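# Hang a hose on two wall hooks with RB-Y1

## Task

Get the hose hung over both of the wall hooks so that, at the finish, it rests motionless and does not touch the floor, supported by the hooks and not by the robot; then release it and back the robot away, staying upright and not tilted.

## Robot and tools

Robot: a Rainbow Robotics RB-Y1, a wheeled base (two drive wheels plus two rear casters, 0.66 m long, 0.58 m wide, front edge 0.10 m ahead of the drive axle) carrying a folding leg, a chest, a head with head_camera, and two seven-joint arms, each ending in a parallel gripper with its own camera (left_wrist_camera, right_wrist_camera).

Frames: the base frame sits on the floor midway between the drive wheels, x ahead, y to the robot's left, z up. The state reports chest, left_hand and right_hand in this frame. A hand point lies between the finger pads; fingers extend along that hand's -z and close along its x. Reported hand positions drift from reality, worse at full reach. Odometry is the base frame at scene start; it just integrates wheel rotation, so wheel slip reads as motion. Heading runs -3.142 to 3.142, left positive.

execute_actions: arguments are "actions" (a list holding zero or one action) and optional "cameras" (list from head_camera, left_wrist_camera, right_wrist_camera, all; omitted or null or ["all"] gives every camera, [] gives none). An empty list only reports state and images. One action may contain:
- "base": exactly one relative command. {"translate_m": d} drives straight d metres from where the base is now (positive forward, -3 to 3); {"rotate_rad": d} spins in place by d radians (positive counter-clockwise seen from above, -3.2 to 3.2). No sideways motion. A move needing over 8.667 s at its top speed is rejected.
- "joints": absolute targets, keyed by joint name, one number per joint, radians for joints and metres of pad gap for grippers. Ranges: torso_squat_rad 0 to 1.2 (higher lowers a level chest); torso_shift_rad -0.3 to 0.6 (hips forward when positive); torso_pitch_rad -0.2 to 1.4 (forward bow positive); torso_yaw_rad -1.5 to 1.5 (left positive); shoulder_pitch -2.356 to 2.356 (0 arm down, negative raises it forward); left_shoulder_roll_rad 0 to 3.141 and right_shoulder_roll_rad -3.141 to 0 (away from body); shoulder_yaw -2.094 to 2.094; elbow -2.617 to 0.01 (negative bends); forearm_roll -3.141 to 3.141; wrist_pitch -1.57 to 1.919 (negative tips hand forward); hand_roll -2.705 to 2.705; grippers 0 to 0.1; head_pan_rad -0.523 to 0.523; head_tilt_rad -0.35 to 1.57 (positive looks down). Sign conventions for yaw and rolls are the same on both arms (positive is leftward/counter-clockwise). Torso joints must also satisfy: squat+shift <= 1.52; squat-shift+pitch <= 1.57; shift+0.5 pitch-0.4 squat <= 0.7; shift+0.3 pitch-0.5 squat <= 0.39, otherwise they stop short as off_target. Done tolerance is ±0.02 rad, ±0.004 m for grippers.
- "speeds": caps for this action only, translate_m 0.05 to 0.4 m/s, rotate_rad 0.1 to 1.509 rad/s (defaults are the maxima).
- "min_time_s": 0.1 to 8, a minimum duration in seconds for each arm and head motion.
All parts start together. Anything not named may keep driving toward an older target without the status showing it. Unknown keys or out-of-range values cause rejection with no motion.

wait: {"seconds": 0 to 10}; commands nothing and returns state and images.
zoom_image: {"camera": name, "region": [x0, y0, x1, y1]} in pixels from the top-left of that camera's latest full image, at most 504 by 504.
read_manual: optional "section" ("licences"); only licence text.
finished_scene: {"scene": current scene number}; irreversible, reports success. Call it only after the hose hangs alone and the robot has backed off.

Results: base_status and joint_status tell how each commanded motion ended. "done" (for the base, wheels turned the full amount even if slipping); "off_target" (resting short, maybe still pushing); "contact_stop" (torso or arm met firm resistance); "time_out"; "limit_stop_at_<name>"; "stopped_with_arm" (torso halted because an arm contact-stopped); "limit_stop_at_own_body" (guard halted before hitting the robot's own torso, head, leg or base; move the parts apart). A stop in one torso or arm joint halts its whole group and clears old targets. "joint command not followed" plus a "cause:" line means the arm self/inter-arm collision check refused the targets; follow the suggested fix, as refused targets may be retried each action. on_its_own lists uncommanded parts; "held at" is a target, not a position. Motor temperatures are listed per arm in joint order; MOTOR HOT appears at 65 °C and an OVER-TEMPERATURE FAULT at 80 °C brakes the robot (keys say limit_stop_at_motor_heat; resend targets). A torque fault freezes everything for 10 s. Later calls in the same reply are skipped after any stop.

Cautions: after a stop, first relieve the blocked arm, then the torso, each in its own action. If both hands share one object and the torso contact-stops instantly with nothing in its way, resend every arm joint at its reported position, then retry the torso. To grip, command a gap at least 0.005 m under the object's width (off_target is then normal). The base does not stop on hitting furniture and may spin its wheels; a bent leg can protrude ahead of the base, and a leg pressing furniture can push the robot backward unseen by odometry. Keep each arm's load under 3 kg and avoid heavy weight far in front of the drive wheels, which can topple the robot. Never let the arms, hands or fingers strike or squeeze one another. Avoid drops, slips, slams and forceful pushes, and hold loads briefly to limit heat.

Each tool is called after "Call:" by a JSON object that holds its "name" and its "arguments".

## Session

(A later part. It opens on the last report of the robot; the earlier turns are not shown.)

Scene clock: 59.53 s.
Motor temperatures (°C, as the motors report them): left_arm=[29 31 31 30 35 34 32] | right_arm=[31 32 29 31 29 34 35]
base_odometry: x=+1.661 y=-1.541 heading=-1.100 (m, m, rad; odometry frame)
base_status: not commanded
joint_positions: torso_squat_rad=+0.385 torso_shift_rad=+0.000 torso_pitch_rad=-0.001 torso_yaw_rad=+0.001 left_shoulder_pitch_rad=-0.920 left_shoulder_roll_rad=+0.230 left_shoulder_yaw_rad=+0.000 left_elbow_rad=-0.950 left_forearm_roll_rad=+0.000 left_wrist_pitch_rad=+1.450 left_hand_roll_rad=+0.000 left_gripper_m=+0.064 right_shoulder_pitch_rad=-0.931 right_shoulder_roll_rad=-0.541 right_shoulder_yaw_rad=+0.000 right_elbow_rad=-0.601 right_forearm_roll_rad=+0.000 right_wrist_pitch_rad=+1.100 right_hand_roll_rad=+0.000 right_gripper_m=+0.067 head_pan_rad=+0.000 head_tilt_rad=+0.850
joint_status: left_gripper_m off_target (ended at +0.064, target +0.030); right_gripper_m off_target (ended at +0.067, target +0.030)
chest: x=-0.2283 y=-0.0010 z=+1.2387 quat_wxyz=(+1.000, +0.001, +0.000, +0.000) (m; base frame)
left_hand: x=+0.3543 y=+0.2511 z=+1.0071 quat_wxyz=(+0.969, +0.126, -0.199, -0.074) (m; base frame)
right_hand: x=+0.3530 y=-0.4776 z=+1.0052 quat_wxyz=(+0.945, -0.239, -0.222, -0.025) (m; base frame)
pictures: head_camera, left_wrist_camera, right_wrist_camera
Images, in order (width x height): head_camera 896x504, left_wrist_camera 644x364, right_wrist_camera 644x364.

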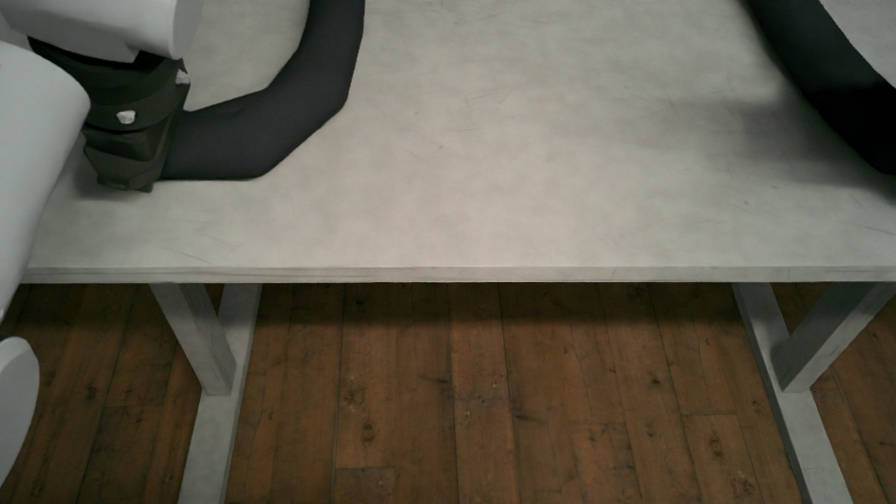

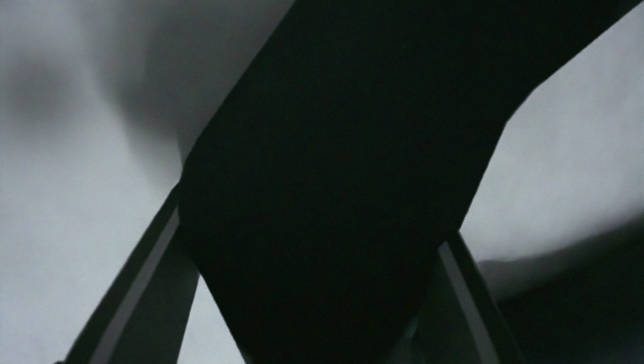

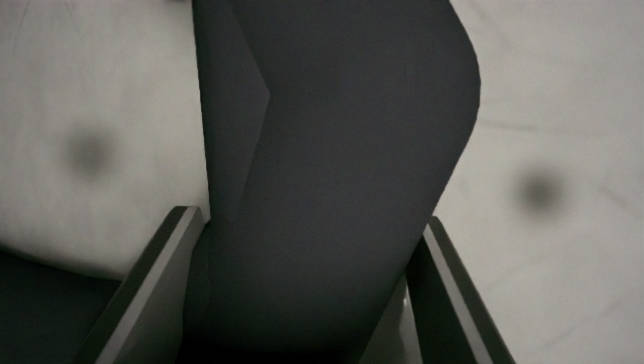

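Call:
{"name": "execute_actions", "arguments": {"actions": [{"joints":{"torso_squat_rad":0,"head_tilt_rad":0.6,"left_shoulder_pitch_rad":-1.15,"left_shoulder_roll_rad":0.55,"left_elbow_rad":-0.7,"left_wrist_pitch_rad":1.4,"right_shoulder_pitch_rad":-1.15,"right_shoulder_roll_rad":-0.55,"right_elbow_rad":-0.7,"right_wrist_pitch_rad":1.4},"min_time_s":4}], "cameras": ["head_camera"]}}

Call:
{"name": "execute_actions", "arguments": {"actions": [{"base":{"translate_m":-0.85},"speeds":{"translate_m":0.13}}]}}

Scene clock: 65.83 s.
Motor temperatures (°C, as the motors report them): left_arm=[30 31 31 30 35 34 32] | right_arm=[32 32 29 31 29 34 35]
base_odometry: x=+1.661 y=-1.541 heading=-1.100 (m, m, rad; odometry frame)
base_status: not commanded
joint_positions: torso_squat_rad=+0.000 torso_shift_rad=+0.000 torso_pitch_rad=+0.000 torso_yaw_rad=+0.001 left_shoulder_pitch_rad=-1.149 left_shoulder_roll_rad=+0.549 left_shoulder_yaw_rad=+0.000 left_elbow_rad=-0.700 left_forearm_roll_rad=+0.000 left_wrist_pitch_rad=+1.400 left_hand_roll_rad=+0.000 left_gripper_m=+0.061 right_shoulder_pitch_rad=-1.149 right_shoulder_roll_rad=-0.550 right_shoulder_yaw_rad=+0.000 right_elbow_rad=-0.699 right_forearm_roll_rad=+0.000 right_wrist_pitch_rad=+1.400 right_hand_roll_rad=+0.000 right_gripper_m=+0.062 head_pan_rad=+0.000 head_tilt_rad=+0.600
joint_status: all done
on_its_own: right_gripper_m moved -0.005 toward your old target +0.030
chest: x=-0.2278 y=-0.0010 z=+1.2899 quat_wxyz=(+1.000, +0.001, +0.000, +0.000) (m; base frame)
left_hand: x=+0.3790 y=+0.4286 z=+1.1843 quat_wxyz=(+0.945, +0.228, -0.232, +0.040) (m; base frame)
right_hand: x=+0.3795 y=-0.4299 z=+1.1833 quat_wxyz=(+0.945, -0.227, -0.232, -0.040) (m; base frame)
pictures: head_camera
Images, in order (width x height): head_camera 896x504.

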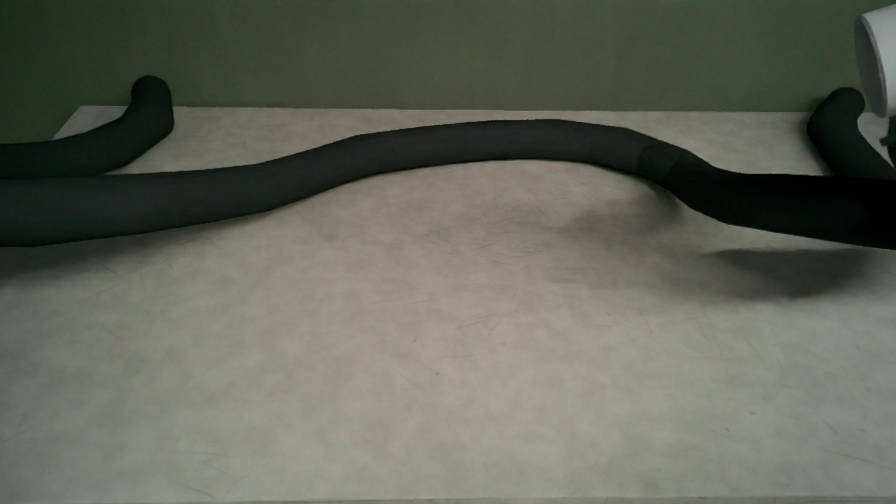

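Scene clock: 73.43 s.
Motor temperatures (°C, as the motors report them): left_arm=[30 31 31 31 35 34 32] | right_arm=[32 32 29 31 29 34 35]
base_odometry: x=+1.275 y=-0.784 heading=-1.101 (m, m, rad; odometry frame)
base_status: done
joint_positions: torso_squat_rad=+0.000 torso_shift_rad=+0.000 torso_pitch_rad=+0.000 torso_yaw_rad=+0.001 left_shoulder_pitch_rad=-1.149 left_shoulder_roll_rad=+0.550 left_shoulder_yaw_rad=+0.000 left_elbow_rad=-0.699 left_forearm_roll_rad=+0.000 left_wrist_pitch_rad=+1.400 left_hand_roll_rad=+0.000 left_gripper_m=+0.059 right_shoulder_pitch_rad=-1.149 right_shoulder_roll_rad=-0.550 right_shoulder_yaw_rad=+0.000 right_elbow_rad=-0.700 right_forearm_roll_rad=+0.000 right_wrist_pitch_rad=+1.400 right_hand_roll_rad=+0.000 right_gripper_m=+0.059 head_pan_rad=+0.000 head_tilt_rad=+0.600
joint_status: not commanded
chest: x=-0.2278 y=-0.0010 z=+1.2899 quat_wxyz=(+1.000, +0.001, +0.000, +0.000) (m; base frame)
left_hand: x=+0.3789 y=+0.4288 z=+1.1841 quat_wxyz=(+0.945, +0.228, -0.232, +0.040) (m; base frame)
right_hand: x=+0.3795 y=-0.4299 z=+1.1832 quat_wxyz=(+0.945, -0.227, -0.232, -0.040) (m; base frame)
pictures: head_camera, left_wrist_camera, right_wrist_camera
Images, in order (width x height): head_camera 896x504, left_wrist_camera 644x364, right_wrist_camera 644x364.

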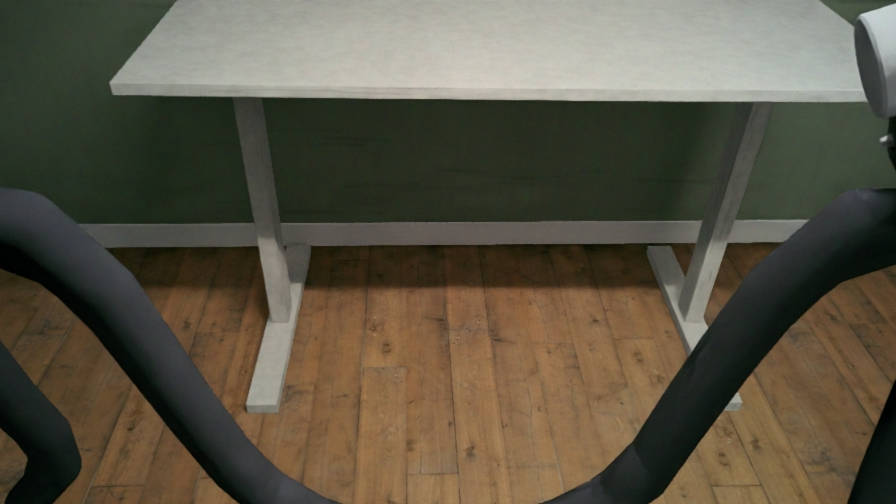

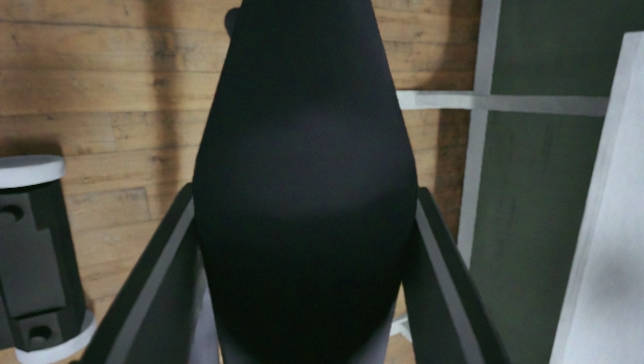

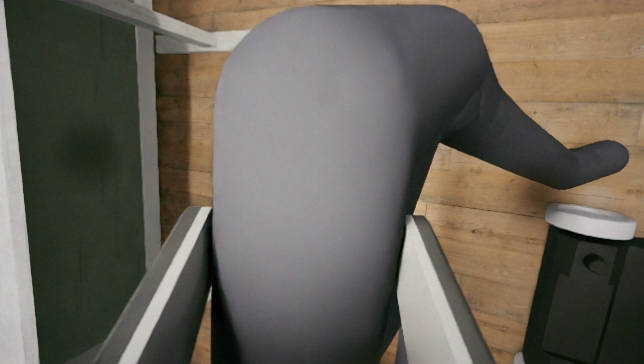

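Call:
{"name": "execute_actions", "arguments": {"actions": [{"base":{"rotate_rad":-1.934},"speeds":{"rotate_rad":0.7},"joints":{"head_tilt_rad":0.3}}], "cameras": []}}

Call:
{"name": "execute_actions", "arguments": {"actions": [{"base":{"translate_m":1.9}}], "cameras": []}}

Call:
{"name": "execute_actions", "arguments": {"actions": [{"base":{"rotate_rad":0.35}}], "cameras": ["head_camera"]}}

Scene clock: 79.77 s.
Motor temperatures (°C, as the motors report them): left_arm=[30 31 31 31 35 34 32] | right_arm=[32 32 29 31 29 34 35]
base_odometry: x=+1.275 y=-0.784 heading=-3.034 (m, m, rad; odometry frame)
base_status: done
joint_positions: torso_squat_rad=+0.000 torso_shift_rad=+0.000 torso_pitch_rad=+0.000 torso_yaw_rad=+0.001 left_shoulder_pitch_rad=-1.149 left_shoulder_roll_rad=+0.550 left_shoulder_yaw_rad=+0.000 left_elbow_rad=-0.699 left_forearm_roll_rad=+0.000 left_wrist_pitch_rad=+1.400 left_hand_roll_rad=+0.000 left_gripper_m=+0.059 right_shoulder_pitch_rad=-1.149 right_shoulder_roll_rad=-0.550 right_shoulder_yaw_rad=+0.000 right_elbow_rad=-0.700 right_forearm_roll_rad=+0.000 right_wrist_pitch_rad=+1.400 right_hand_roll_rad=+0.000 right_gripper_m=+0.059 head_pan_rad=+0.000 head_tilt_rad=+0.300
joint_status: all done
chest: x=-0.2278 y=-0.0011 z=+1.2899 quat_wxyz=(+1.000, +0.001, +0.000, +0.000) (m; base frame)
left_hand: x=+0.3789 y=+0.4288 z=+1.1842 quat_wxyz=(+0.945, +0.228, -0.232, +0.040) (m; base frame)
right_hand: x=+0.3795 y=-0.4299 z=+1.1831 quat_wxyz=(+0.945, -0.227, -0.232, -0.040) (m; base frame)
pictures: none
No camera images: the call's "cameras" was empty. Leave "cameras" out to get every camera's image.

Scene clock: 85.90 s.
Motor temperatures (°C, as the motors report them): left_arm=[30 31 31 31 35 34 32] | right_arm=[32 32 29 32 29 35 35]
base_odometry: x=-0.614 y=-0.986 heading=-3.035 (m, m, rad; odometry frame)
base_status: done
joint_positions: torso_squat_rad=+0.000 torso_shift_rad=+0.000 torso_pitch_rad=+0.001 torso_yaw_rad=+0.001 left_shoulder_pitch_rad=-1.149 left_shoulder_roll_rad=+0.550 left_shoulder_yaw_rad=+0.000 left_elbow_rad=-0.700 left_forearm_roll_rad=+0.000 left_wrist_pitch_rad=+1.400 left_hand_roll_rad=+0.000 left_gripper_m=+0.059 right_shoulder_pitch_rad=-1.149 right_shoulder_roll_rad=-0.550 right_shoulder_yaw_rad=+0.000 right_elbow_rad=-0.700 right_forearm_roll_rad=+0.000 right_wrist_pitch_rad=+1.400 right_hand_roll_rad=+0.000 right_gripper_m=+0.059 head_pan_rad=+0.000 head_tilt_rad=+0.300
joint_status: not commanded
chest: x=-0.2277 y=-0.0011 z=+1.2899 quat_wxyz=(+1.000, +0.001, +0.000, +0.000) (m; base frame)
left_hand: x=+0.3790 y=+0.4288 z=+1.1841 quat_wxyz=(+0.945, +0.228, -0.232, +0.040) (m; base frame)
right_hand: x=+0.3795 y=-0.4299 z=+1.1830 quat_wxyz=(+0.945, -0.227, -0.232, -0.040) (m; base frame)
pictures: none
No camera images: the call's "cameras" was empty. Leave "cameras" out to get every camera's image.

Scene clock: 87.90 s.
Motor temperatures (°C, as the motors report them): left_arm=[30 31 31 31 35 34 32] | right_arm=[33 32 29 32 29 35 35]
base_odometry: x=-0.614 y=-0.986 heading=-2.685 (m, m, rad; odometry frame)
base_status: done
joint_positions: torso_squat_rad=+0.000 torso_shift_rad=+0.000 torso_pitch_rad=+0.001 torso_yaw_rad=+0.001 left_shoulder_pitch_rad=-1.149 left_shoulder_roll_rad=+0.550 left_shoulder_yaw_rad=+0.000 left_elbow_rad=-0.700 left_forearm_roll_rad=+0.000 left_wrist_pitch_rad=+1.400 left_hand_roll_rad=+0.000 left_gripper_m=+0.059 right_shoulder_pitch_rad=-1.149 right_shoulder_roll_rad=-0.550 right_shoulder_yaw_rad=+0.000 right_elbow_rad=-0.700 right_forearm_roll_rad=+0.000 right_wrist_pitch_rad=+1.400 right_hand_roll_rad=+0.000 right_gripper_m=+0.059 head_pan_rad=+0.000 head_tilt_rad=+0.300
joint_status: not commanded
chest: x=-0.2277 y=-0.0011 z=+1.2899 quat_wxyz=(+1.000, +0.001, +0.000, +0.000) (m; base frame)
left_hand: x=+0.3790 y=+0.4287 z=+1.1841 quat_wxyz=(+0.945, +0.228, -0.232, +0.040) (m; base frame)
right_hand: x=+0.3795 y=-0.4299 z=+1.1830 quat_wxyz=(+0.945, -0.227, -0.232, -0.040) (m; base frame)
pictures: head_camera
Images, in order (width x height): head_camera 896x504.

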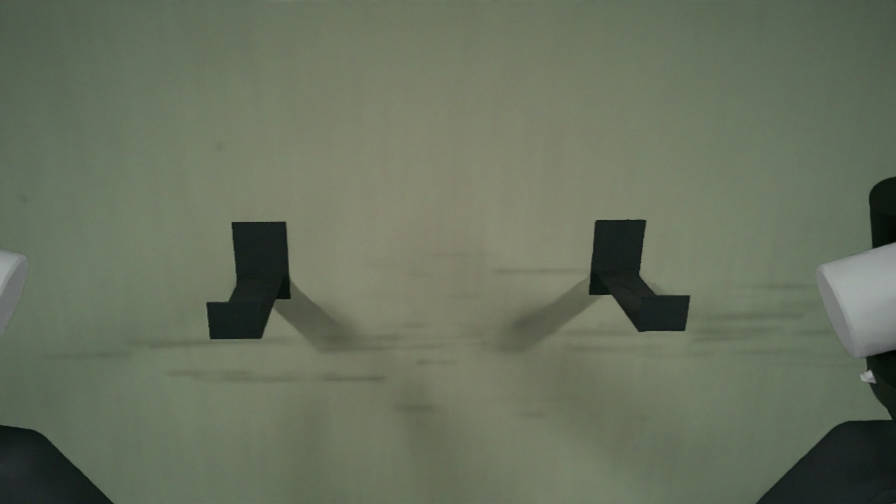

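Call:
{"name": "execute_actions", "arguments": {"actions": [{"base":{"translate_m":0.45},"joints":{"head_tilt_rad":0.55,"left_shoulder_roll_rad":0.48,"right_shoulder_roll_rad":-0.48,"left_shoulder_pitch_rad":-1.2,"right_shoulder_pitch_rad":-1.2},"min_time_s":2}]}}

Scene clock: 93.37 s.
Motor temperatures (°C, as the motors report them): left_arm=[31 31 31 31 35 34 32] | right_arm=[33 32 29 32 29 35 35]
base_odometry: x=-1.017 y=-1.185 heading=-2.685 (m, m, rad; odometry frame)
base_status: done
joint_positions: torso_squat_rad=+0.000 torso_shift_rad=+0.000 torso_pitch_rad=+0.001 torso_yaw_rad=+0.001 left_shoulder_pitch_rad=-1.199 left_shoulder_roll_rad=+0.480 left_shoulder_yaw_rad=+0.000 left_elbow_rad=-0.699 left_forearm_roll_rad=+0.000 left_wrist_pitch_rad=+1.400 left_hand_roll_rad=+0.000 left_gripper_m=+0.059 right_shoulder_pitch_rad=-1.199 right_shoulder_roll_rad=-0.480 right_shoulder_yaw_rad=+0.000 right_elbow_rad=-0.700 right_forearm_roll_rad=+0.000 right_wrist_pitch_rad=+1.400 right_hand_roll_rad=+0.000 right_gripper_m=+0.059 head_pan_rad=+0.000 head_tilt_rad=+0.550
joint_status: all done
chest: x=-0.2277 y=-0.0011 z=+1.2899 quat_wxyz=(+1.000, +0.001, +0.000, +0.000) (m; base frame)
left_hand: x=+0.3977 y=+0.3760 z=+1.1944 quat_wxyz=(+0.946, +0.206, -0.251, +0.010) (m; base frame)
right_hand: x=+0.3982 y=-0.3773 z=+1.1934 quat_wxyz=(+0.946, -0.204, -0.251, -0.009) (m; base frame)
pictures: head_camera, left_wrist_camera, right_wrist_camera
Images, in order (width x height): head_camera 896x504, left_wrist_camera 644x364, right_wrist_camera 644x364.

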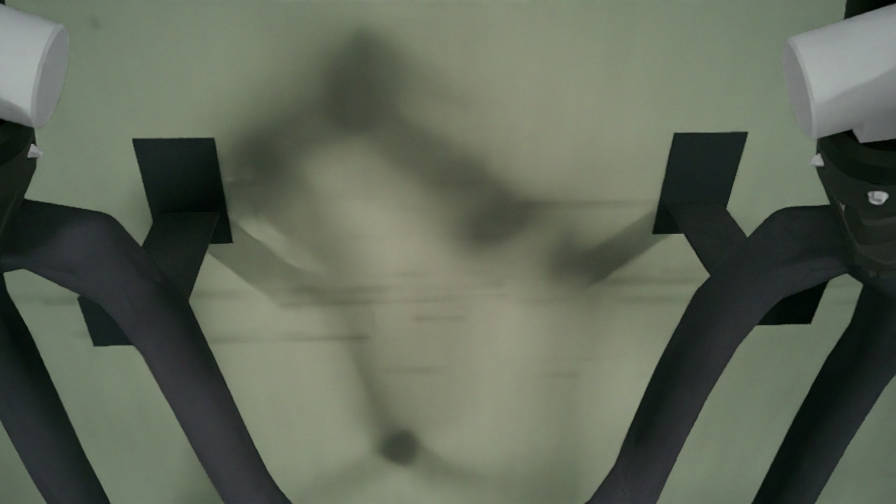

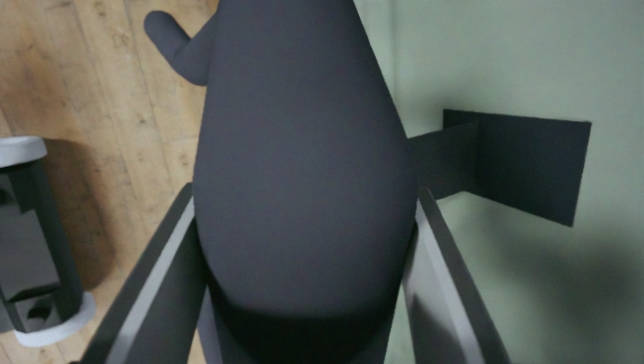

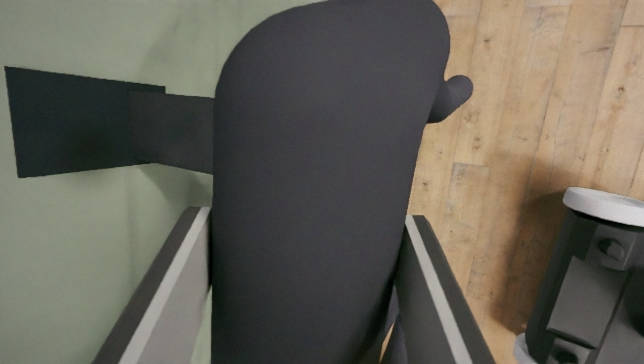

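Call:
{"name": "execute_actions", "arguments": {"actions": [{"base":{"rotate_rad":0.035},"joints":{"left_shoulder_roll_rad":0.46,"right_shoulder_roll_rad":-0.56,"left_shoulder_pitch_rad":-1.35,"right_shoulder_pitch_rad":-1.35,"left_elbow_rad":-0.85,"right_elbow_rad":-0.85,"left_wrist_pitch_rad":1.7,"right_wrist_pitch_rad":1.7},"min_time_s":2}]}}

Scene clock: 98.43 s.
Motor temperatures (°C, as the motors report them): left_arm=[31 31 31 31 35 34 32] | right_arm=[33 32 29 32 29 35 35]
base_odometry: x=-1.017 y=-1.185 heading=-2.651 (m, m, rad; odometry frame)
base_status: done
joint_positions: torso_squat_rad=+0.000 torso_shift_rad=+0.000 torso_pitch_rad=+0.000 torso_yaw_rad=+0.001 left_shoulder_pitch_rad=-1.349 left_shoulder_roll_rad=+0.460 left_shoulder_yaw_rad=+0.000 left_elbow_rad=-0.849 left_forearm_roll_rad=+0.000 left_wrist_pitch_rad=+1.700 left_hand_roll_rad=+0.000 left_gripper_m=+0.059 right_shoulder_pitch_rad=-1.349 right_shoulder_roll_rad=-0.559 right_shoulder_yaw_rad=+0.000 right_elbow_rad=-0.849 right_forearm_roll_rad=+0.000 right_wrist_pitch_rad=+1.700 right_hand_roll_rad=+0.000 right_gripper_m=+0.059 head_pan_rad=+0.000 head_tilt_rad=+0.550
joint_status: all done
chest: x=-0.2277 y=-0.0011 z=+1.2899 quat_wxyz=(+1.000, +0.001, +0.000, +0.000) (m; base frame)
left_hand: x=+0.3801 y=+0.3203 z=+1.2931 quat_wxyz=(+0.948, +0.194, -0.251, +0.006) (m; base frame)
right_hand: x=+0.3709 y=-0.3784 z=+1.3150 quat_wxyz=(+0.941, -0.213, -0.258, -0.049) (m; base frame)
pictures: head_camera, left_wrist_camera, right_wrist_camera
Images, in order (width x height): head_camera 896x504, left_wrist_camera 644x364, right_wrist_camera 644x364.

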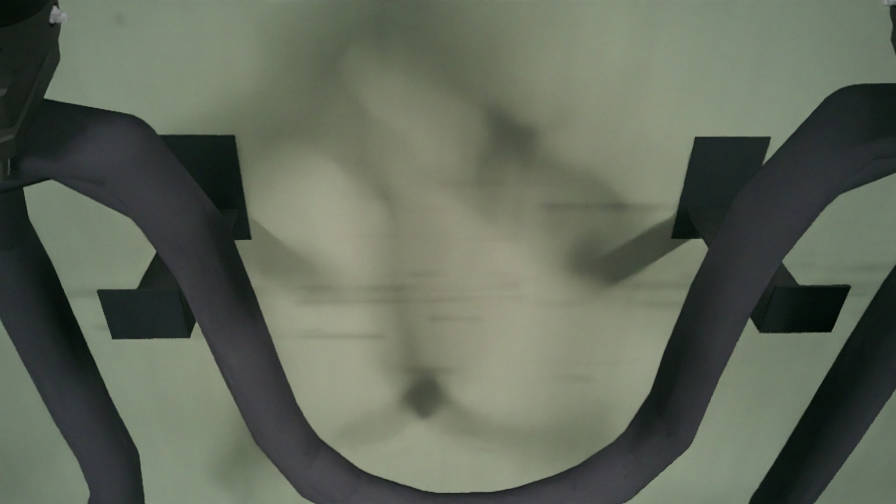

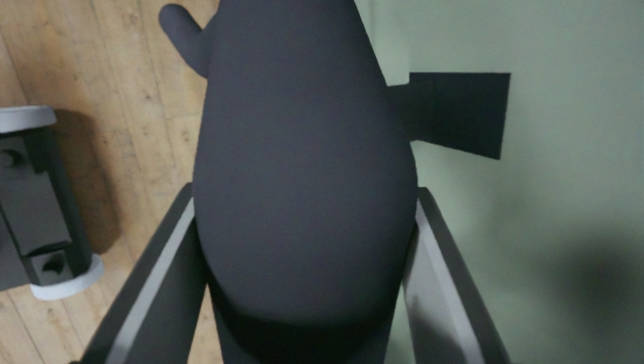

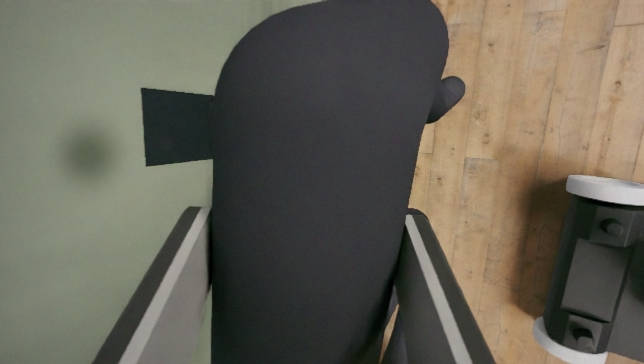

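Call:
{"name": "execute_actions", "arguments": {"actions": [{"base":{"translate_m":0.08},"speeds":{"translate_m":0.08},"joints":{"left_shoulder_roll_rad":0.52,"right_shoulder_roll_rad":-0.61,"head_tilt_rad":0.7},"min_time_s":1}], "cameras": ["head_camera"]}}

Scene clock: 100.97 s.
Motor temperatures (°C, as the motors report them): left_arm=[31 31 31 31 35 34 32] | right_arm=[33 32 29 32 29 35 35]
base_odometry: x=-1.088 y=-1.223 heading=-2.650 (m, m, rad; odometry frame)
base_status: done
joint_positions: torso_squat_rad=+0.000 torso_shift_rad=+0.000 torso_pitch_rad=+0.001 torso_yaw_rad=+0.001 left_shoulder_pitch_rad=-1.349 left_shoulder_roll_rad=+0.520 left_shoulder_yaw_rad=+0.000 left_elbow_rad=-0.849 left_forearm_roll_rad=+0.000 left_wrist_pitch_rad=+1.700 left_hand_roll_rad=+0.000 left_gripper_m=+0.059 right_shoulder_pitch_rad=-1.349 right_shoulder_roll_rad=-0.610 right_shoulder_yaw_rad=+0.000 right_elbow_rad=-0.849 right_forearm_roll_rad=+0.000 right_wrist_pitch_rad=+1.700 right_hand_roll_rad=+0.000 right_gripper_m=+0.059 head_pan_rad=+0.000 head_tilt_rad=+0.700
joint_status: all done
chest: x=-0.2277 y=-0.0011 z=+1.2899 quat_wxyz=(+1.000, +0.001, +0.000, +0.000) (m; base frame)
left_hand: x=+0.3750 y=+0.3542 z=+1.3069 quat_wxyz=(+0.944, +0.206, -0.255, +0.032) (m; base frame)
right_hand: x=+0.3638 y=-0.4062 z=+1.3269 quat_wxyz=(+0.936, -0.224, -0.261, -0.071) (m; base frame)
pictures: head_camera
Images, in order (width x height): head_camera 896x504.

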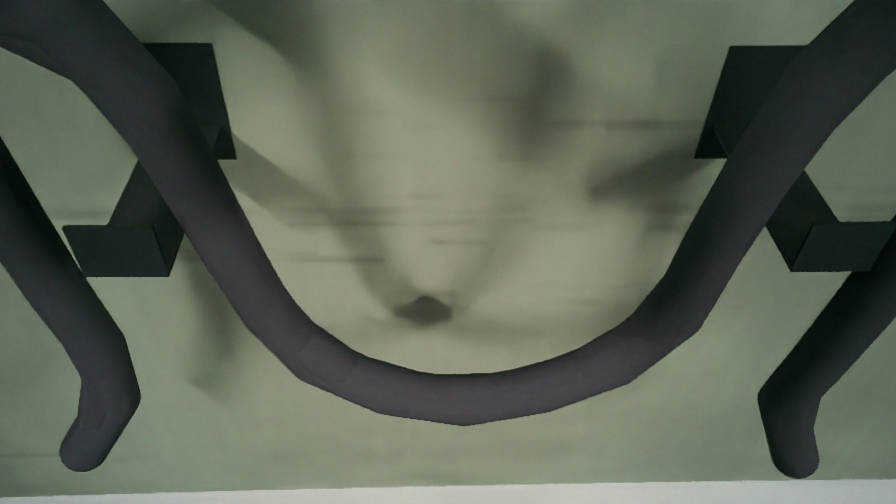

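Call:
{"name": "execute_actions", "arguments": {"actions": [{"joints":{"left_shoulder_roll_rad":0.55,"right_shoulder_roll_rad":-0.68},"min_time_s":1}], "cameras": []}}

Call:
{"name": "execute_actions", "arguments": {"actions": [{"base":{"translate_m":0.12},"speeds":{"translate_m":0.06}}]}}

Scene clock: 103.33 s.
Motor temperatures (°C, as the motors report them): left_arm=[31 31 31 31 35 34 32] | right_arm=[33 32 29 32 29 35 35]
base_odometry: x=-1.088 y=-1.223 heading=-2.650 (m, m, rad; odometry frame)
base_status: not commanded
joint_positions: torso_squat_rad=+0.000 torso_shift_rad=+0.000 torso_pitch_rad=+0.000 torso_yaw_rad=+0.001 left_shoulder_pitch_rad=-1.349 left_shoulder_roll_rad=+0.549 left_shoulder_yaw_rad=+0.000 left_elbow_rad=-0.849 left_forearm_roll_rad=+0.000 left_wrist_pitch_rad=+1.700 left_hand_roll_rad=+0.000 left_gripper_m=+0.059 right_shoulder_pitch_rad=-1.349 right_shoulder_roll_rad=-0.679 right_shoulder_yaw_rad=+0.000 right_elbow_rad=-0.849 right_forearm_roll_rad=+0.000 right_wrist_pitch_rad=+1.700 right_hand_roll_rad=+0.000 right_gripper_m=+0.059 head_pan_rad=+0.000 head_tilt_rad=+0.700
joint_status: all done
chest: x=-0.2277 y=-0.0011 z=+1.2899 quat_wxyz=(+1.000, +0.001, +0.000, +0.000) (m; base frame)
left_hand: x=+0.3717 y=+0.3711 z=+1.3139 quat_wxyz=(+0.942, +0.213, -0.257, +0.045) (m; base frame)
right_hand: x=+0.3515 y=-0.4442 z=+1.3437 quat_wxyz=(+0.929, -0.239, -0.265, -0.102) (m; base frame)
pictures: none
No camera images: the call's "cameras" was empty. Leave "cameras" out to get every camera's image.

Scene clock: 106.10 s.
Motor temperatures (°C, as the motors report them): left_arm=[31 31 31 31 35 34 32] | right_arm=[33 32 29 32 29 35 35]
base_odometry: x=-1.194 y=-1.279 heading=-2.650 (m, m, rad; odometry frame)
base_status: done
joint_positions: torso_squat_rad=+0.000 torso_shift_rad=+0.000 torso_pitch_rad=+0.000 torso_yaw_rad=+0.001 left_shoulder_pitch_rad=-1.349 left_shoulder_roll_rad=+0.549 left_shoulder_yaw_rad=+0.000 left_elbow_rad=-0.850 left_forearm_roll_rad=+0.000 left_wrist_pitch_rad=+1.700 left_hand_roll_rad=+0.000 left_gripper_m=+0.059 right_shoulder_pitch_rad=-1.349 right_shoulder_roll_rad=-0.680 right_shoulder_yaw_rad=+0.000 right_elbow_rad=-0.849 right_forearm_roll_rad=+0.000 right_wrist_pitch_rad=+1.700 right_hand_roll_rad=+0.000 right_gripper_m=+0.059 head_pan_rad=+0.000 head_tilt_rad=+0.700
joint_status: not commanded
chest: x=-0.2278 y=-0.0011 z=+1.2899 quat_wxyz=(+1.000, +0.001, +0.000, +0.000) (m; base frame)
left_hand: x=+0.3716 y=+0.3711 z=+1.3139 quat_wxyz=(+0.942, +0.213, -0.257, +0.045) (m; base frame)
right_hand: x=+0.3515 y=-0.4443 z=+1.3438 quat_wxyz=(+0.929, -0.239, -0.265, -0.102) (m; base frame)
pictures: head_camera, left_wrist_camera, right_wrist_camera
Images, in order (width x height): head_camera 896x504, left_wrist_camera 644x364, right_wrist_camera 644x364.

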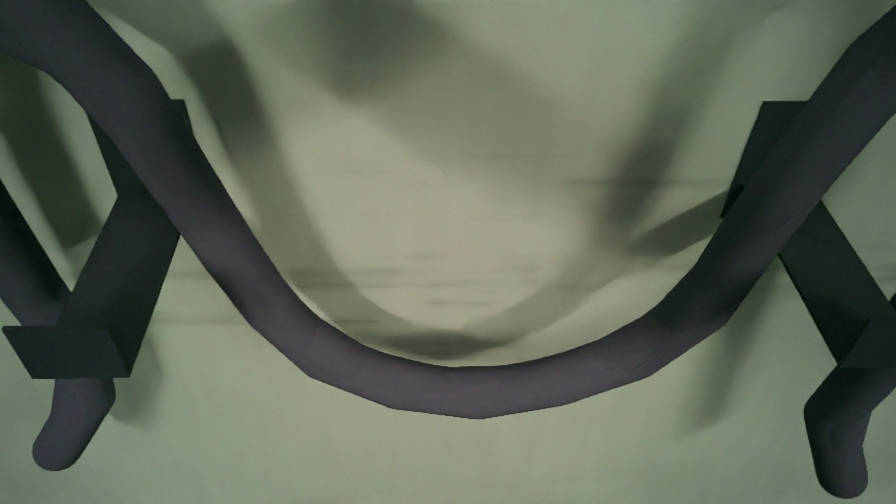

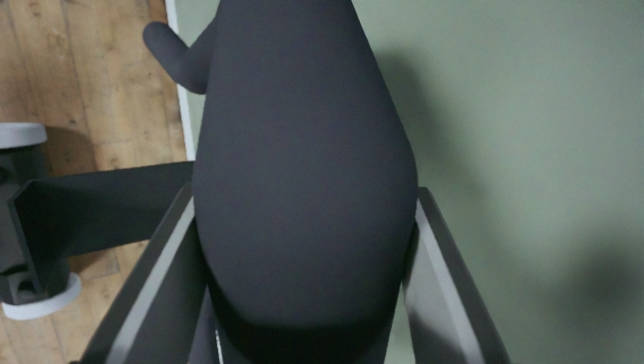

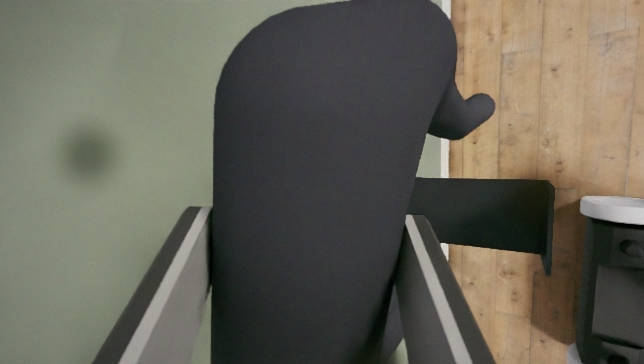

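Call:
{"name": "execute_actions", "arguments": {"actions": [{"joints":{"torso_squat_rad":0.45,"left_shoulder_roll_rad":0.44,"right_shoulder_roll_rad":-0.52,"left_shoulder_pitch_rad":-1.2,"right_shoulder_pitch_rad":-1.17,"left_elbow_rad":-0.72,"right_elbow_rad":-0.72,"left_wrist_pitch_rad":1.5,"right_wrist_pitch_rad":1.47},"min_time_s":2.5}]}}

Scene clock: 110.10 s.
Motor temperatures (°C, as the motors report them): left_arm=[31 31 31 31 35 34 32] | right_arm=[33 32 29 32 29 35 35]
base_odometry: x=-1.194 y=-1.279 heading=-2.650 (m, m, rad; odometry frame)
base_status: not commanded
joint_positions: torso_squat_rad=+0.450 torso_shift_rad=+0.000 torso_pitch_rad=+0.000 torso_yaw_rad=+0.001 left_shoulder_pitch_rad=-1.200 left_shoulder_roll_rad=+0.440 left_shoulder_yaw_rad=+0.000 left_elbow_rad=-0.720 left_forearm_roll_rad=+0.000 left_wrist_pitch_rad=+1.500 left_hand_roll_rad=+0.000 left_gripper_m=+0.059 right_shoulder_pitch_rad=-1.170 right_shoulder_roll_rad=-0.520 right_shoulder_yaw_rad=+0.000 right_elbow_rad=-0.720 right_forearm_roll_rad=+0.000 right_wrist_pitch_rad=+1.470 right_hand_roll_rad=+0.000 right_gripper_m=+0.059 head_pan_rad=+0.000 head_tilt_rad=+0.700
joint_status: all done
chest: x=-0.2279 y=-0.0010 z=+1.2203 quat_wxyz=(+1.000, +0.001, +0.000, +0.000) (m; base frame)
left_hand: x=+0.3831 y=+0.3509 z=+1.1121 quat_wxyz=(+0.958, +0.195, -0.212, +0.001) (m; base frame)
right_hand: x=+0.3764 y=-0.4061 z=+1.1166 quat_wxyz=(+0.951, -0.217, -0.216, -0.033) (m; base frame)
pictures: head_camera, left_wrist_camera, right_wrist_camera
Images, in order (width x height): head_camera 896x504, left_wrist_camera 644x364, right_wrist_camera 644x364.

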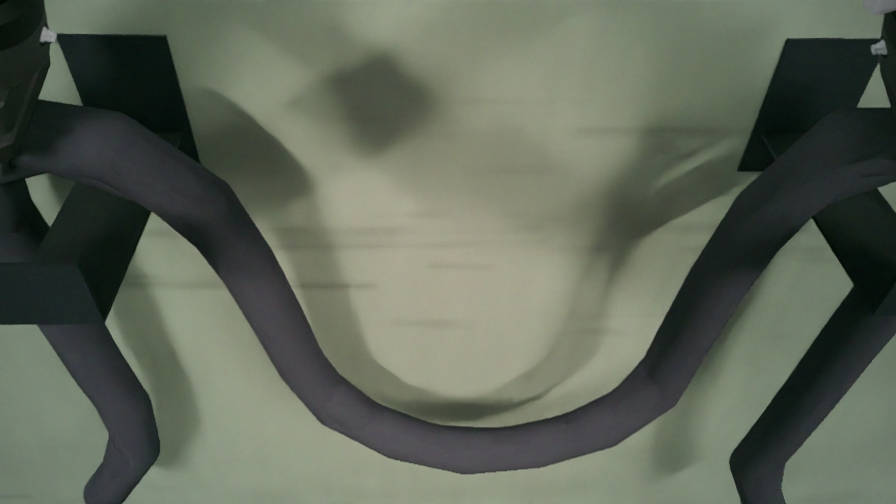

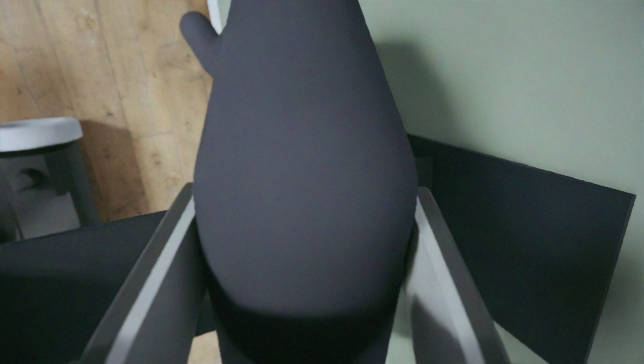

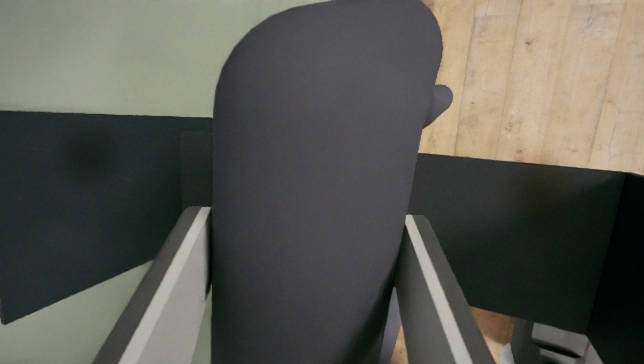

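Call:
{"name": "execute_actions", "arguments": {"actions": [{"base":{"translate_m":-0.02},"joints":{"torso_squat_rad":0.52}}]}}

Scene clock: 111.83 s.
Motor temperatures (°C, as the motors report them): left_arm=[31 31 31 31 35 34 32] | right_arm=[33 32 29 32 29 35 35]
base_odometry: x=-1.176 y=-1.270 heading=-2.650 (m, m, rad; odometry frame)
base_status: done
joint_positions: torso_squat_rad=+0.520 torso_shift_rad=+0.000 torso_pitch_rad=+0.000 torso_yaw_rad=+0.001 left_shoulder_pitch_rad=-1.200 left_shoulder_roll_rad=+0.440 left_shoulder_yaw_rad=+0.000 left_elbow_rad=-0.720 left_forearm_roll_rad=+0.000 left_wrist_pitch_rad=+1.500 left_hand_roll_rad=+0.000 left_gripper_m=+0.059 right_shoulder_pitch_rad=-1.169 right_shoulder_roll_rad=-0.520 right_shoulder_yaw_rad=+0.000 right_elbow_rad=-0.720 right_forearm_roll_rad=+0.000 right_wrist_pitch_rad=+1.470 right_hand_roll_rad=+0.000 right_gripper_m=+0.059 head_pan_rad=+0.000 head_tilt_rad=+0.700
joint_status: all done
chest: x=-0.2280 y=-0.0010 z=+1.1974 quat_wxyz=(+1.000, +0.001, +0.000, +0.000) (m; base frame)
left_hand: x=+0.3830 y=+0.3509 z=+1.0894 quat_wxyz=(+0.958, +0.195, -0.212, +0.001) (m; base frame)
right_hand: x=+0.3763 y=-0.4060 z=+1.0938 quat_wxyz=(+0.951, -0.217, -0.216, -0.033) (m; base frame)
pictures: head_camera, left_wrist_camera, right_wrist_camera
Images, in order (width x height): head_camera 896x504, left_wrist_camera 644x364, right_wrist_camera 644x364.

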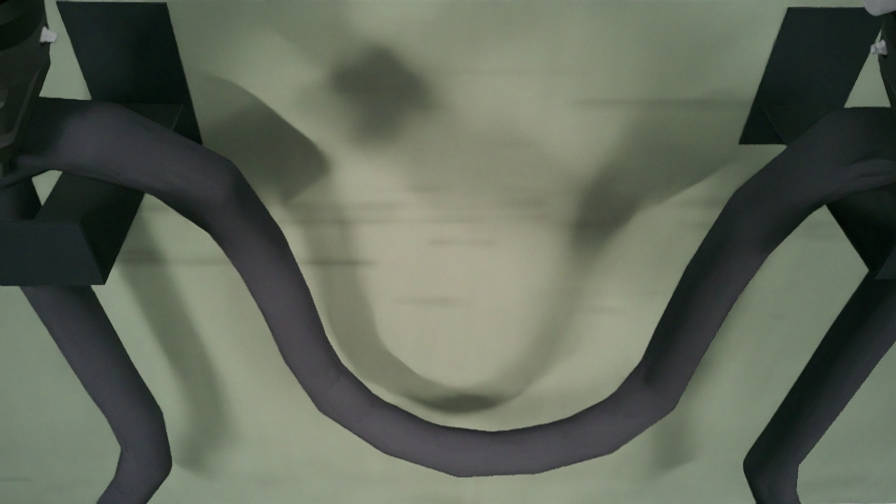

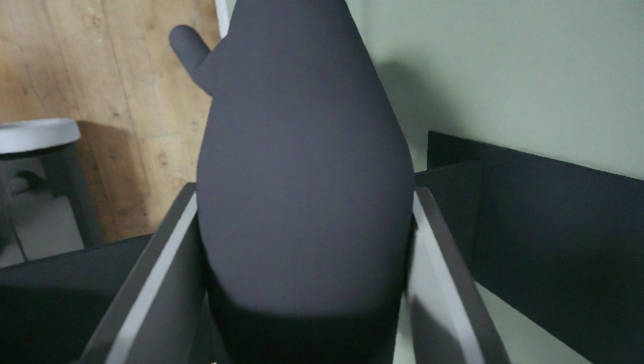

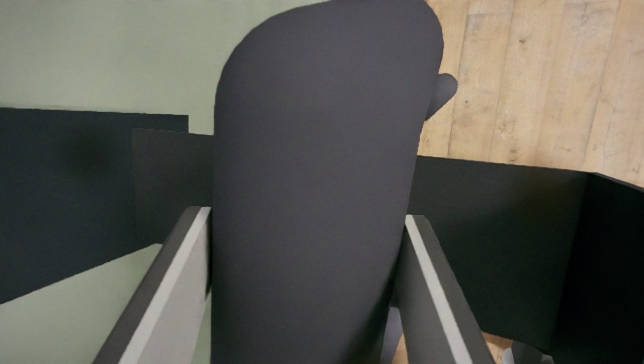

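Left is resting; lower right a touch, then release.

Call:
{"name": "execute_actions", "arguments": {"actions": [{"joints":{"torso_squat_rad":0.55,"right_shoulder_pitch_rad":-1.145}}], "cameras": []}}

Call:
{"name": "execute_actions", "arguments": {"actions": [{"joints":{"left_gripper_m":0.1,"right_gripper_m":0.1}}], "cameras": []}}

Call:
{"name": "execute_actions", "arguments": {"actions": [{"joints":{"torso_squat_rad":0.0}}], "cameras": ["head_camera"]}}

Call:
{"name": "execute_actions", "arguments": {"actions": [{"base":{"translate_m":-0.8},"joints":{"head_tilt_rad":0.5}}], "cameras": ["head_camera"]}}

Scene clock: 114.93 s.
Motor temperatures (°C, as the motors report them): left_arm=[31 31 31 31 35 34 32] | right_arm=[33 32 29 32 29 35 35]
base_odometry: x=-1.176 y=-1.270 heading=-2.649 (m, m, rad; odometry frame)
base_status: not commanded
joint_positions: torso_squat_rad=+0.550 torso_shift_rad=+0.000 torso_pitch_rad=+0.000 torso_yaw_rad=+0.001 left_shoulder_pitch_rad=-1.200 left_shoulder_roll_rad=+0.440 left_shoulder_yaw_rad=+0.000 left_elbow_rad=-0.720 left_forearm_roll_rad=+0.000 left_wrist_pitch_rad=+1.500 left_hand_roll_rad=+0.000 left_gripper_m=+0.059 right_shoulder_pitch_rad=-1.145 right_shoulder_roll_rad=-0.520 right_shoulder_yaw_rad=+0.000 right_elbow_rad=-0.720 right_forearm_roll_rad=+0.000 right_wrist_pitch_rad=+1.470 right_hand_roll_rad=+0.000 right_gripper_m=+0.059 head_pan_rad=+0.000 head_tilt_rad=+0.700
joint_status: all done
chest: x=-0.2281 y=-0.0010 z=+1.1867 quat_wxyz=(+1.000, +0.001, +0.000, +0.000) (m; base frame)
left_hand: x=+0.3830 y=+0.3508 z=+1.0790 quat_wxyz=(+0.958, +0.195, -0.212, +0.001) (m; base frame)
right_hand: x=+0.3704 y=-0.4109 z=+1.0697 quat_wxyz=(+0.954, -0.218, -0.205, -0.034) (m; base frame)
pictures: none
No camera images: the call's "cameras" was empty. Leave "cameras" out to get every camera's image.

Scene clock: 116.10 s.
Motor temperatures (°C, as the motors report them): left_arm=[31 31 31 31 35 34 32] | right_arm=[33 32 29 32 29 35 35]
base_odometry: x=-1.176 y=-1.270 heading=-2.649 (m, m, rad; odometry frame)
base_status: not commanded
joint_positions: torso_squat_rad=+0.550 torso_shift_rad=+0.000 torso_pitch_rad=+0.000 torso_yaw_rad=+0.001 left_shoulder_pitch_rad=-1.200 left_shoulder_roll_rad=+0.440 left_shoulder_yaw_rad=+0.000 left_elbow_rad=-0.720 left_forearm_roll_rad=+0.000 left_wrist_pitch_rad=+1.500 left_hand_roll_rad=+0.000 left_gripper_m=+0.099 right_shoulder_pitch_rad=-1.145 right_shoulder_roll_rad=-0.520 right_shoulder_yaw_rad=+0.000 right_elbow_rad=-0.720 right_forearm_roll_rad=+0.000 right_wrist_pitch_rad=+1.470 right_hand_roll_rad=+0.000 right_gripper_m=+0.100 head_pan_rad=+0.000 head_tilt_rad=+0.700
joint_status: all done
chest: x=-0.2281 y=-0.0010 z=+1.1867 quat_wxyz=(+1.000, +0.001, +0.000, +0.000) (m; base frame)
left_hand: x=+0.3830 y=+0.3510 z=+1.0790 quat_wxyz=(+0.958, +0.195, -0.212, +0.001) (m; base frame)
right_hand: x=+0.3704 y=-0.4110 z=+1.0698 quat_wxyz=(+0.954, -0.218, -0.205, -0.034) (m; base frame)
pictures: none
No camera images: the call's "cameras" was empty. Leave "cameras" out to get every camera's image.

Scene clock: 118.80 s.
Motor temperatures (°C, as the motors report them): left_arm=[31 31 31 31 35 34 32] | right_arm=[33 32 29 32 29 35 35]
base_odometry: x=-1.176 y=-1.270 heading=-2.649 (m, m, rad; odometry frame)
base_status: not commanded
joint_positions: torso_squat_rad=+0.000 torso_shift_rad=+0.000 torso_pitch_rad=+0.000 torso_yaw_rad=+0.001 left_shoulder_pitch_rad=-1.200 left_shoulder_roll_rad=+0.440 left_shoulder_yaw_rad=+0.000 left_elbow_rad=-0.720 left_forearm_roll_rad=+0.000 left_wrist_pitch_rad=+1.500 left_hand_roll_rad=+0.000 left_gripper_m=+0.099 right_shoulder_pitch_rad=-1.145 right_shoulder_roll_rad=-0.520 right_shoulder_yaw_rad=+0.000 right_elbow_rad=-0.720 right_forearm_roll_rad=+0.000 right_wrist_pitch_rad=+1.470 right_hand_roll_rad=+0.000 right_gripper_m=+0.100 head_pan_rad=+0.000 head_tilt_rad=+0.700
joint_status: all done
chest: x=-0.2280 y=-0.0011 z=+1.2899 quat_wxyz=(+1.000, +0.001, +0.000, +0.000) (m; base frame)
left_hand: x=+0.3830 y=+0.3509 z=+1.1821 quat_wxyz=(+0.958, +0.195, -0.212, +0.001) (m; base frame)
right_hand: x=+0.3705 y=-0.4111 z=+1.1728 quat_wxyz=(+0.954, -0.218, -0.205, -0.034) (m; base frame)
pictures: head_camera
Images, in order (width x height): head_camera 896x504.

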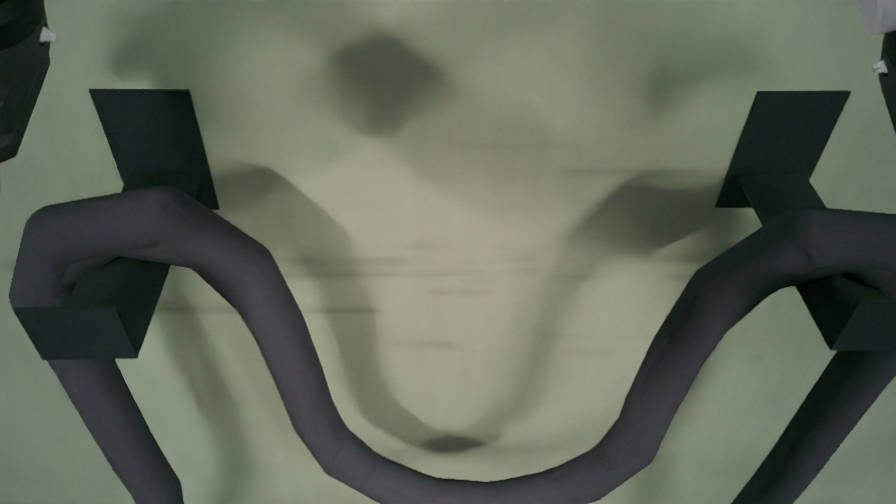

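Scene clock: 122.27 s.
Motor temperatures (°C, as the motors report them): left_arm=[31 31 31 31 35 34 32] | right_arm=[33 32 29 32 29 35 35]
base_odometry: x=-0.471 y=-0.892 heading=-2.649 (m, m, rad; odometry frame)
base_status: done
joint_positions: torso_squat_rad=+0.000 torso_shift_rad=+0.000 torso_pitch_rad=+0.000 torso_yaw_rad=+0.001 left_shoulder_pitch_rad=-1.200 left_shoulder_roll_rad=+0.440 left_shoulder_yaw_rad=+0.000 left_elbow_rad=-0.720 left_forearm_roll_rad=+0.000 left_wrist_pitch_rad=+1.500 left_hand_roll_rad=+0.000 left_gripper_m=+0.099 right_shoulder_pitch_rad=-1.145 right_shoulder_roll_rad=-0.520 right_shoulder_yaw_rad=+0.000 right_elbow_rad=-0.720 right_forearm_roll_rad=+0.000 right_wrist_pitch_rad=+1.470 right_hand_roll_rad=+0.000 right_gripper_m=+0.100 head_pan_rad=+0.000 head_tilt_rad=+0.500
joint_status: all done
chest: x=-0.2282 y=-0.0011 z=+1.2899 quat_wxyz=(+1.000, +0.001, +0.000, +0.000) (m; base frame)
left_hand: x=+0.3829 y=+0.3510 z=+1.1823 quat_wxyz=(+0.958, +0.195, -0.212, +0.001) (m; base frame)
right_hand: x=+0.3703 y=-0.4112 z=+1.1730 quat_wxyz=(+0.954, -0.218, -0.205, -0.034) (m; base frame)
pictures: head_camera
Images, in order (width x height): head_camera 896x504.

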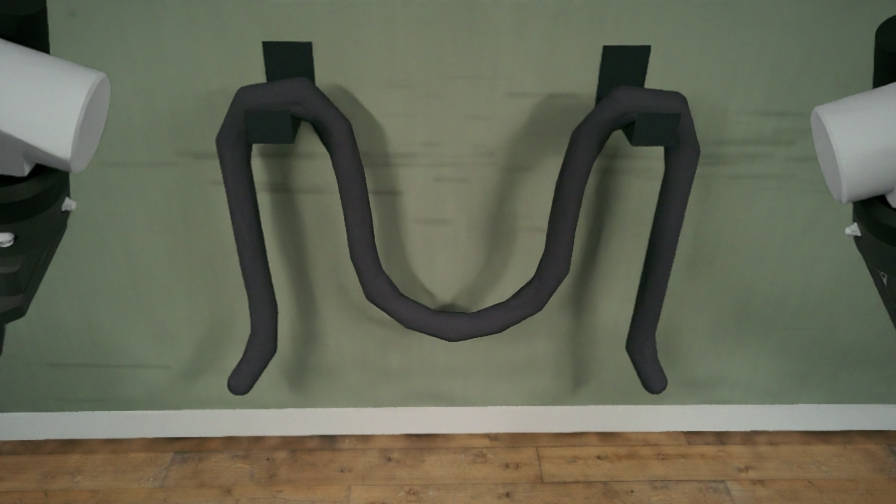

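Call:
{"name": "wait", "arguments": {"seconds": 3}}

Call:
{"name": "finished_scene", "arguments": {"scene": 1}}

Scene clock: 126.43 s.
Motor temperatures (°C, as the motors report them): left_arm=[31 31 31 31 35 34 32] | right_arm=[33 32 29 32 29 35 35]
base_odometry: x=-0.471 y=-0.892 heading=-2.649 (m, m, rad; odometry frame)
base_status: done
joint_positions: torso_squat_rad=+0.000 torso_shift_rad=+0.000 torso_pitch_rad=+0.000 torso_yaw_rad=+0.001 left_shoulder_pitch_rad=-1.200 left_shoulder_roll_rad=+0.440 left_shoulder_yaw_rad=+0.000 left_elbow_rad=-0.720 left_forearm_roll_rad=+0.000 left_wrist_pitch_rad=+1.500 left_hand_roll_rad=+0.000 left_gripper_m=+0.099 right_shoulder_pitch_rad=-1.145 right_shoulder_roll_rad=-0.520 right_shoulder_yaw_rad=+0.000 right_elbow_rad=-0.720 right_forearm_roll_rad=+0.000 right_wrist_pitch_rad=+1.470 right_hand_roll_rad=+0.000 right_gripper_m=+0.100 head_pan_rad=+0.000 head_tilt_rad=+0.500
joint_status: all done
chest: x=-0.2282 y=-0.0011 z=+1.2899 quat_wxyz=(+1.000, +0.001, +0.000, +0.000) (m; base frame)
left_hand: x=+0.3829 y=+0.3510 z=+1.1823 quat_wxyz=(+0.958, +0.195, -0.212, +0.001) (m; base frame)
right_hand: x=+0.3703 y=-0.4112 z=+1.1730 quat_wxyz=(+0.954, -0.218, -0.205, -0.034) (m; base frame)
wait: 3.00 s; at rest from the start
pictures: head_camera, left_wrist_camera, right_wrist_camera
Images, in order (width x height): head_camera 896x504, left_wrist_camera 644x364, right_wrist_camera 644x364.

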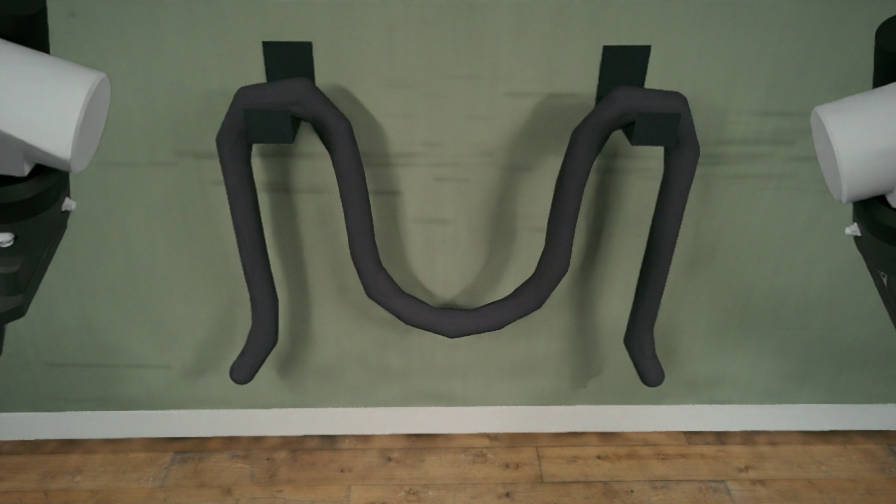

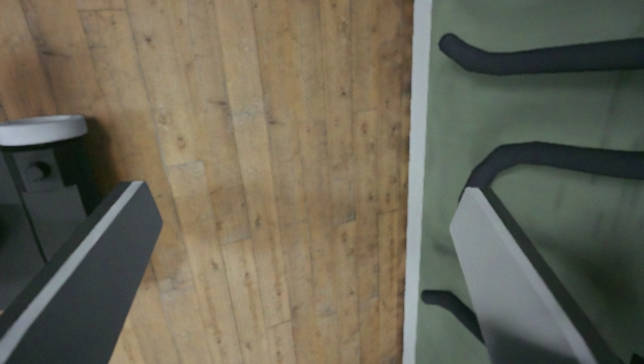

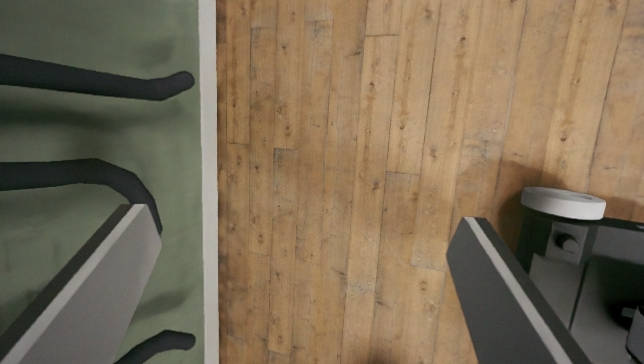

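The scene is finished: the task was done.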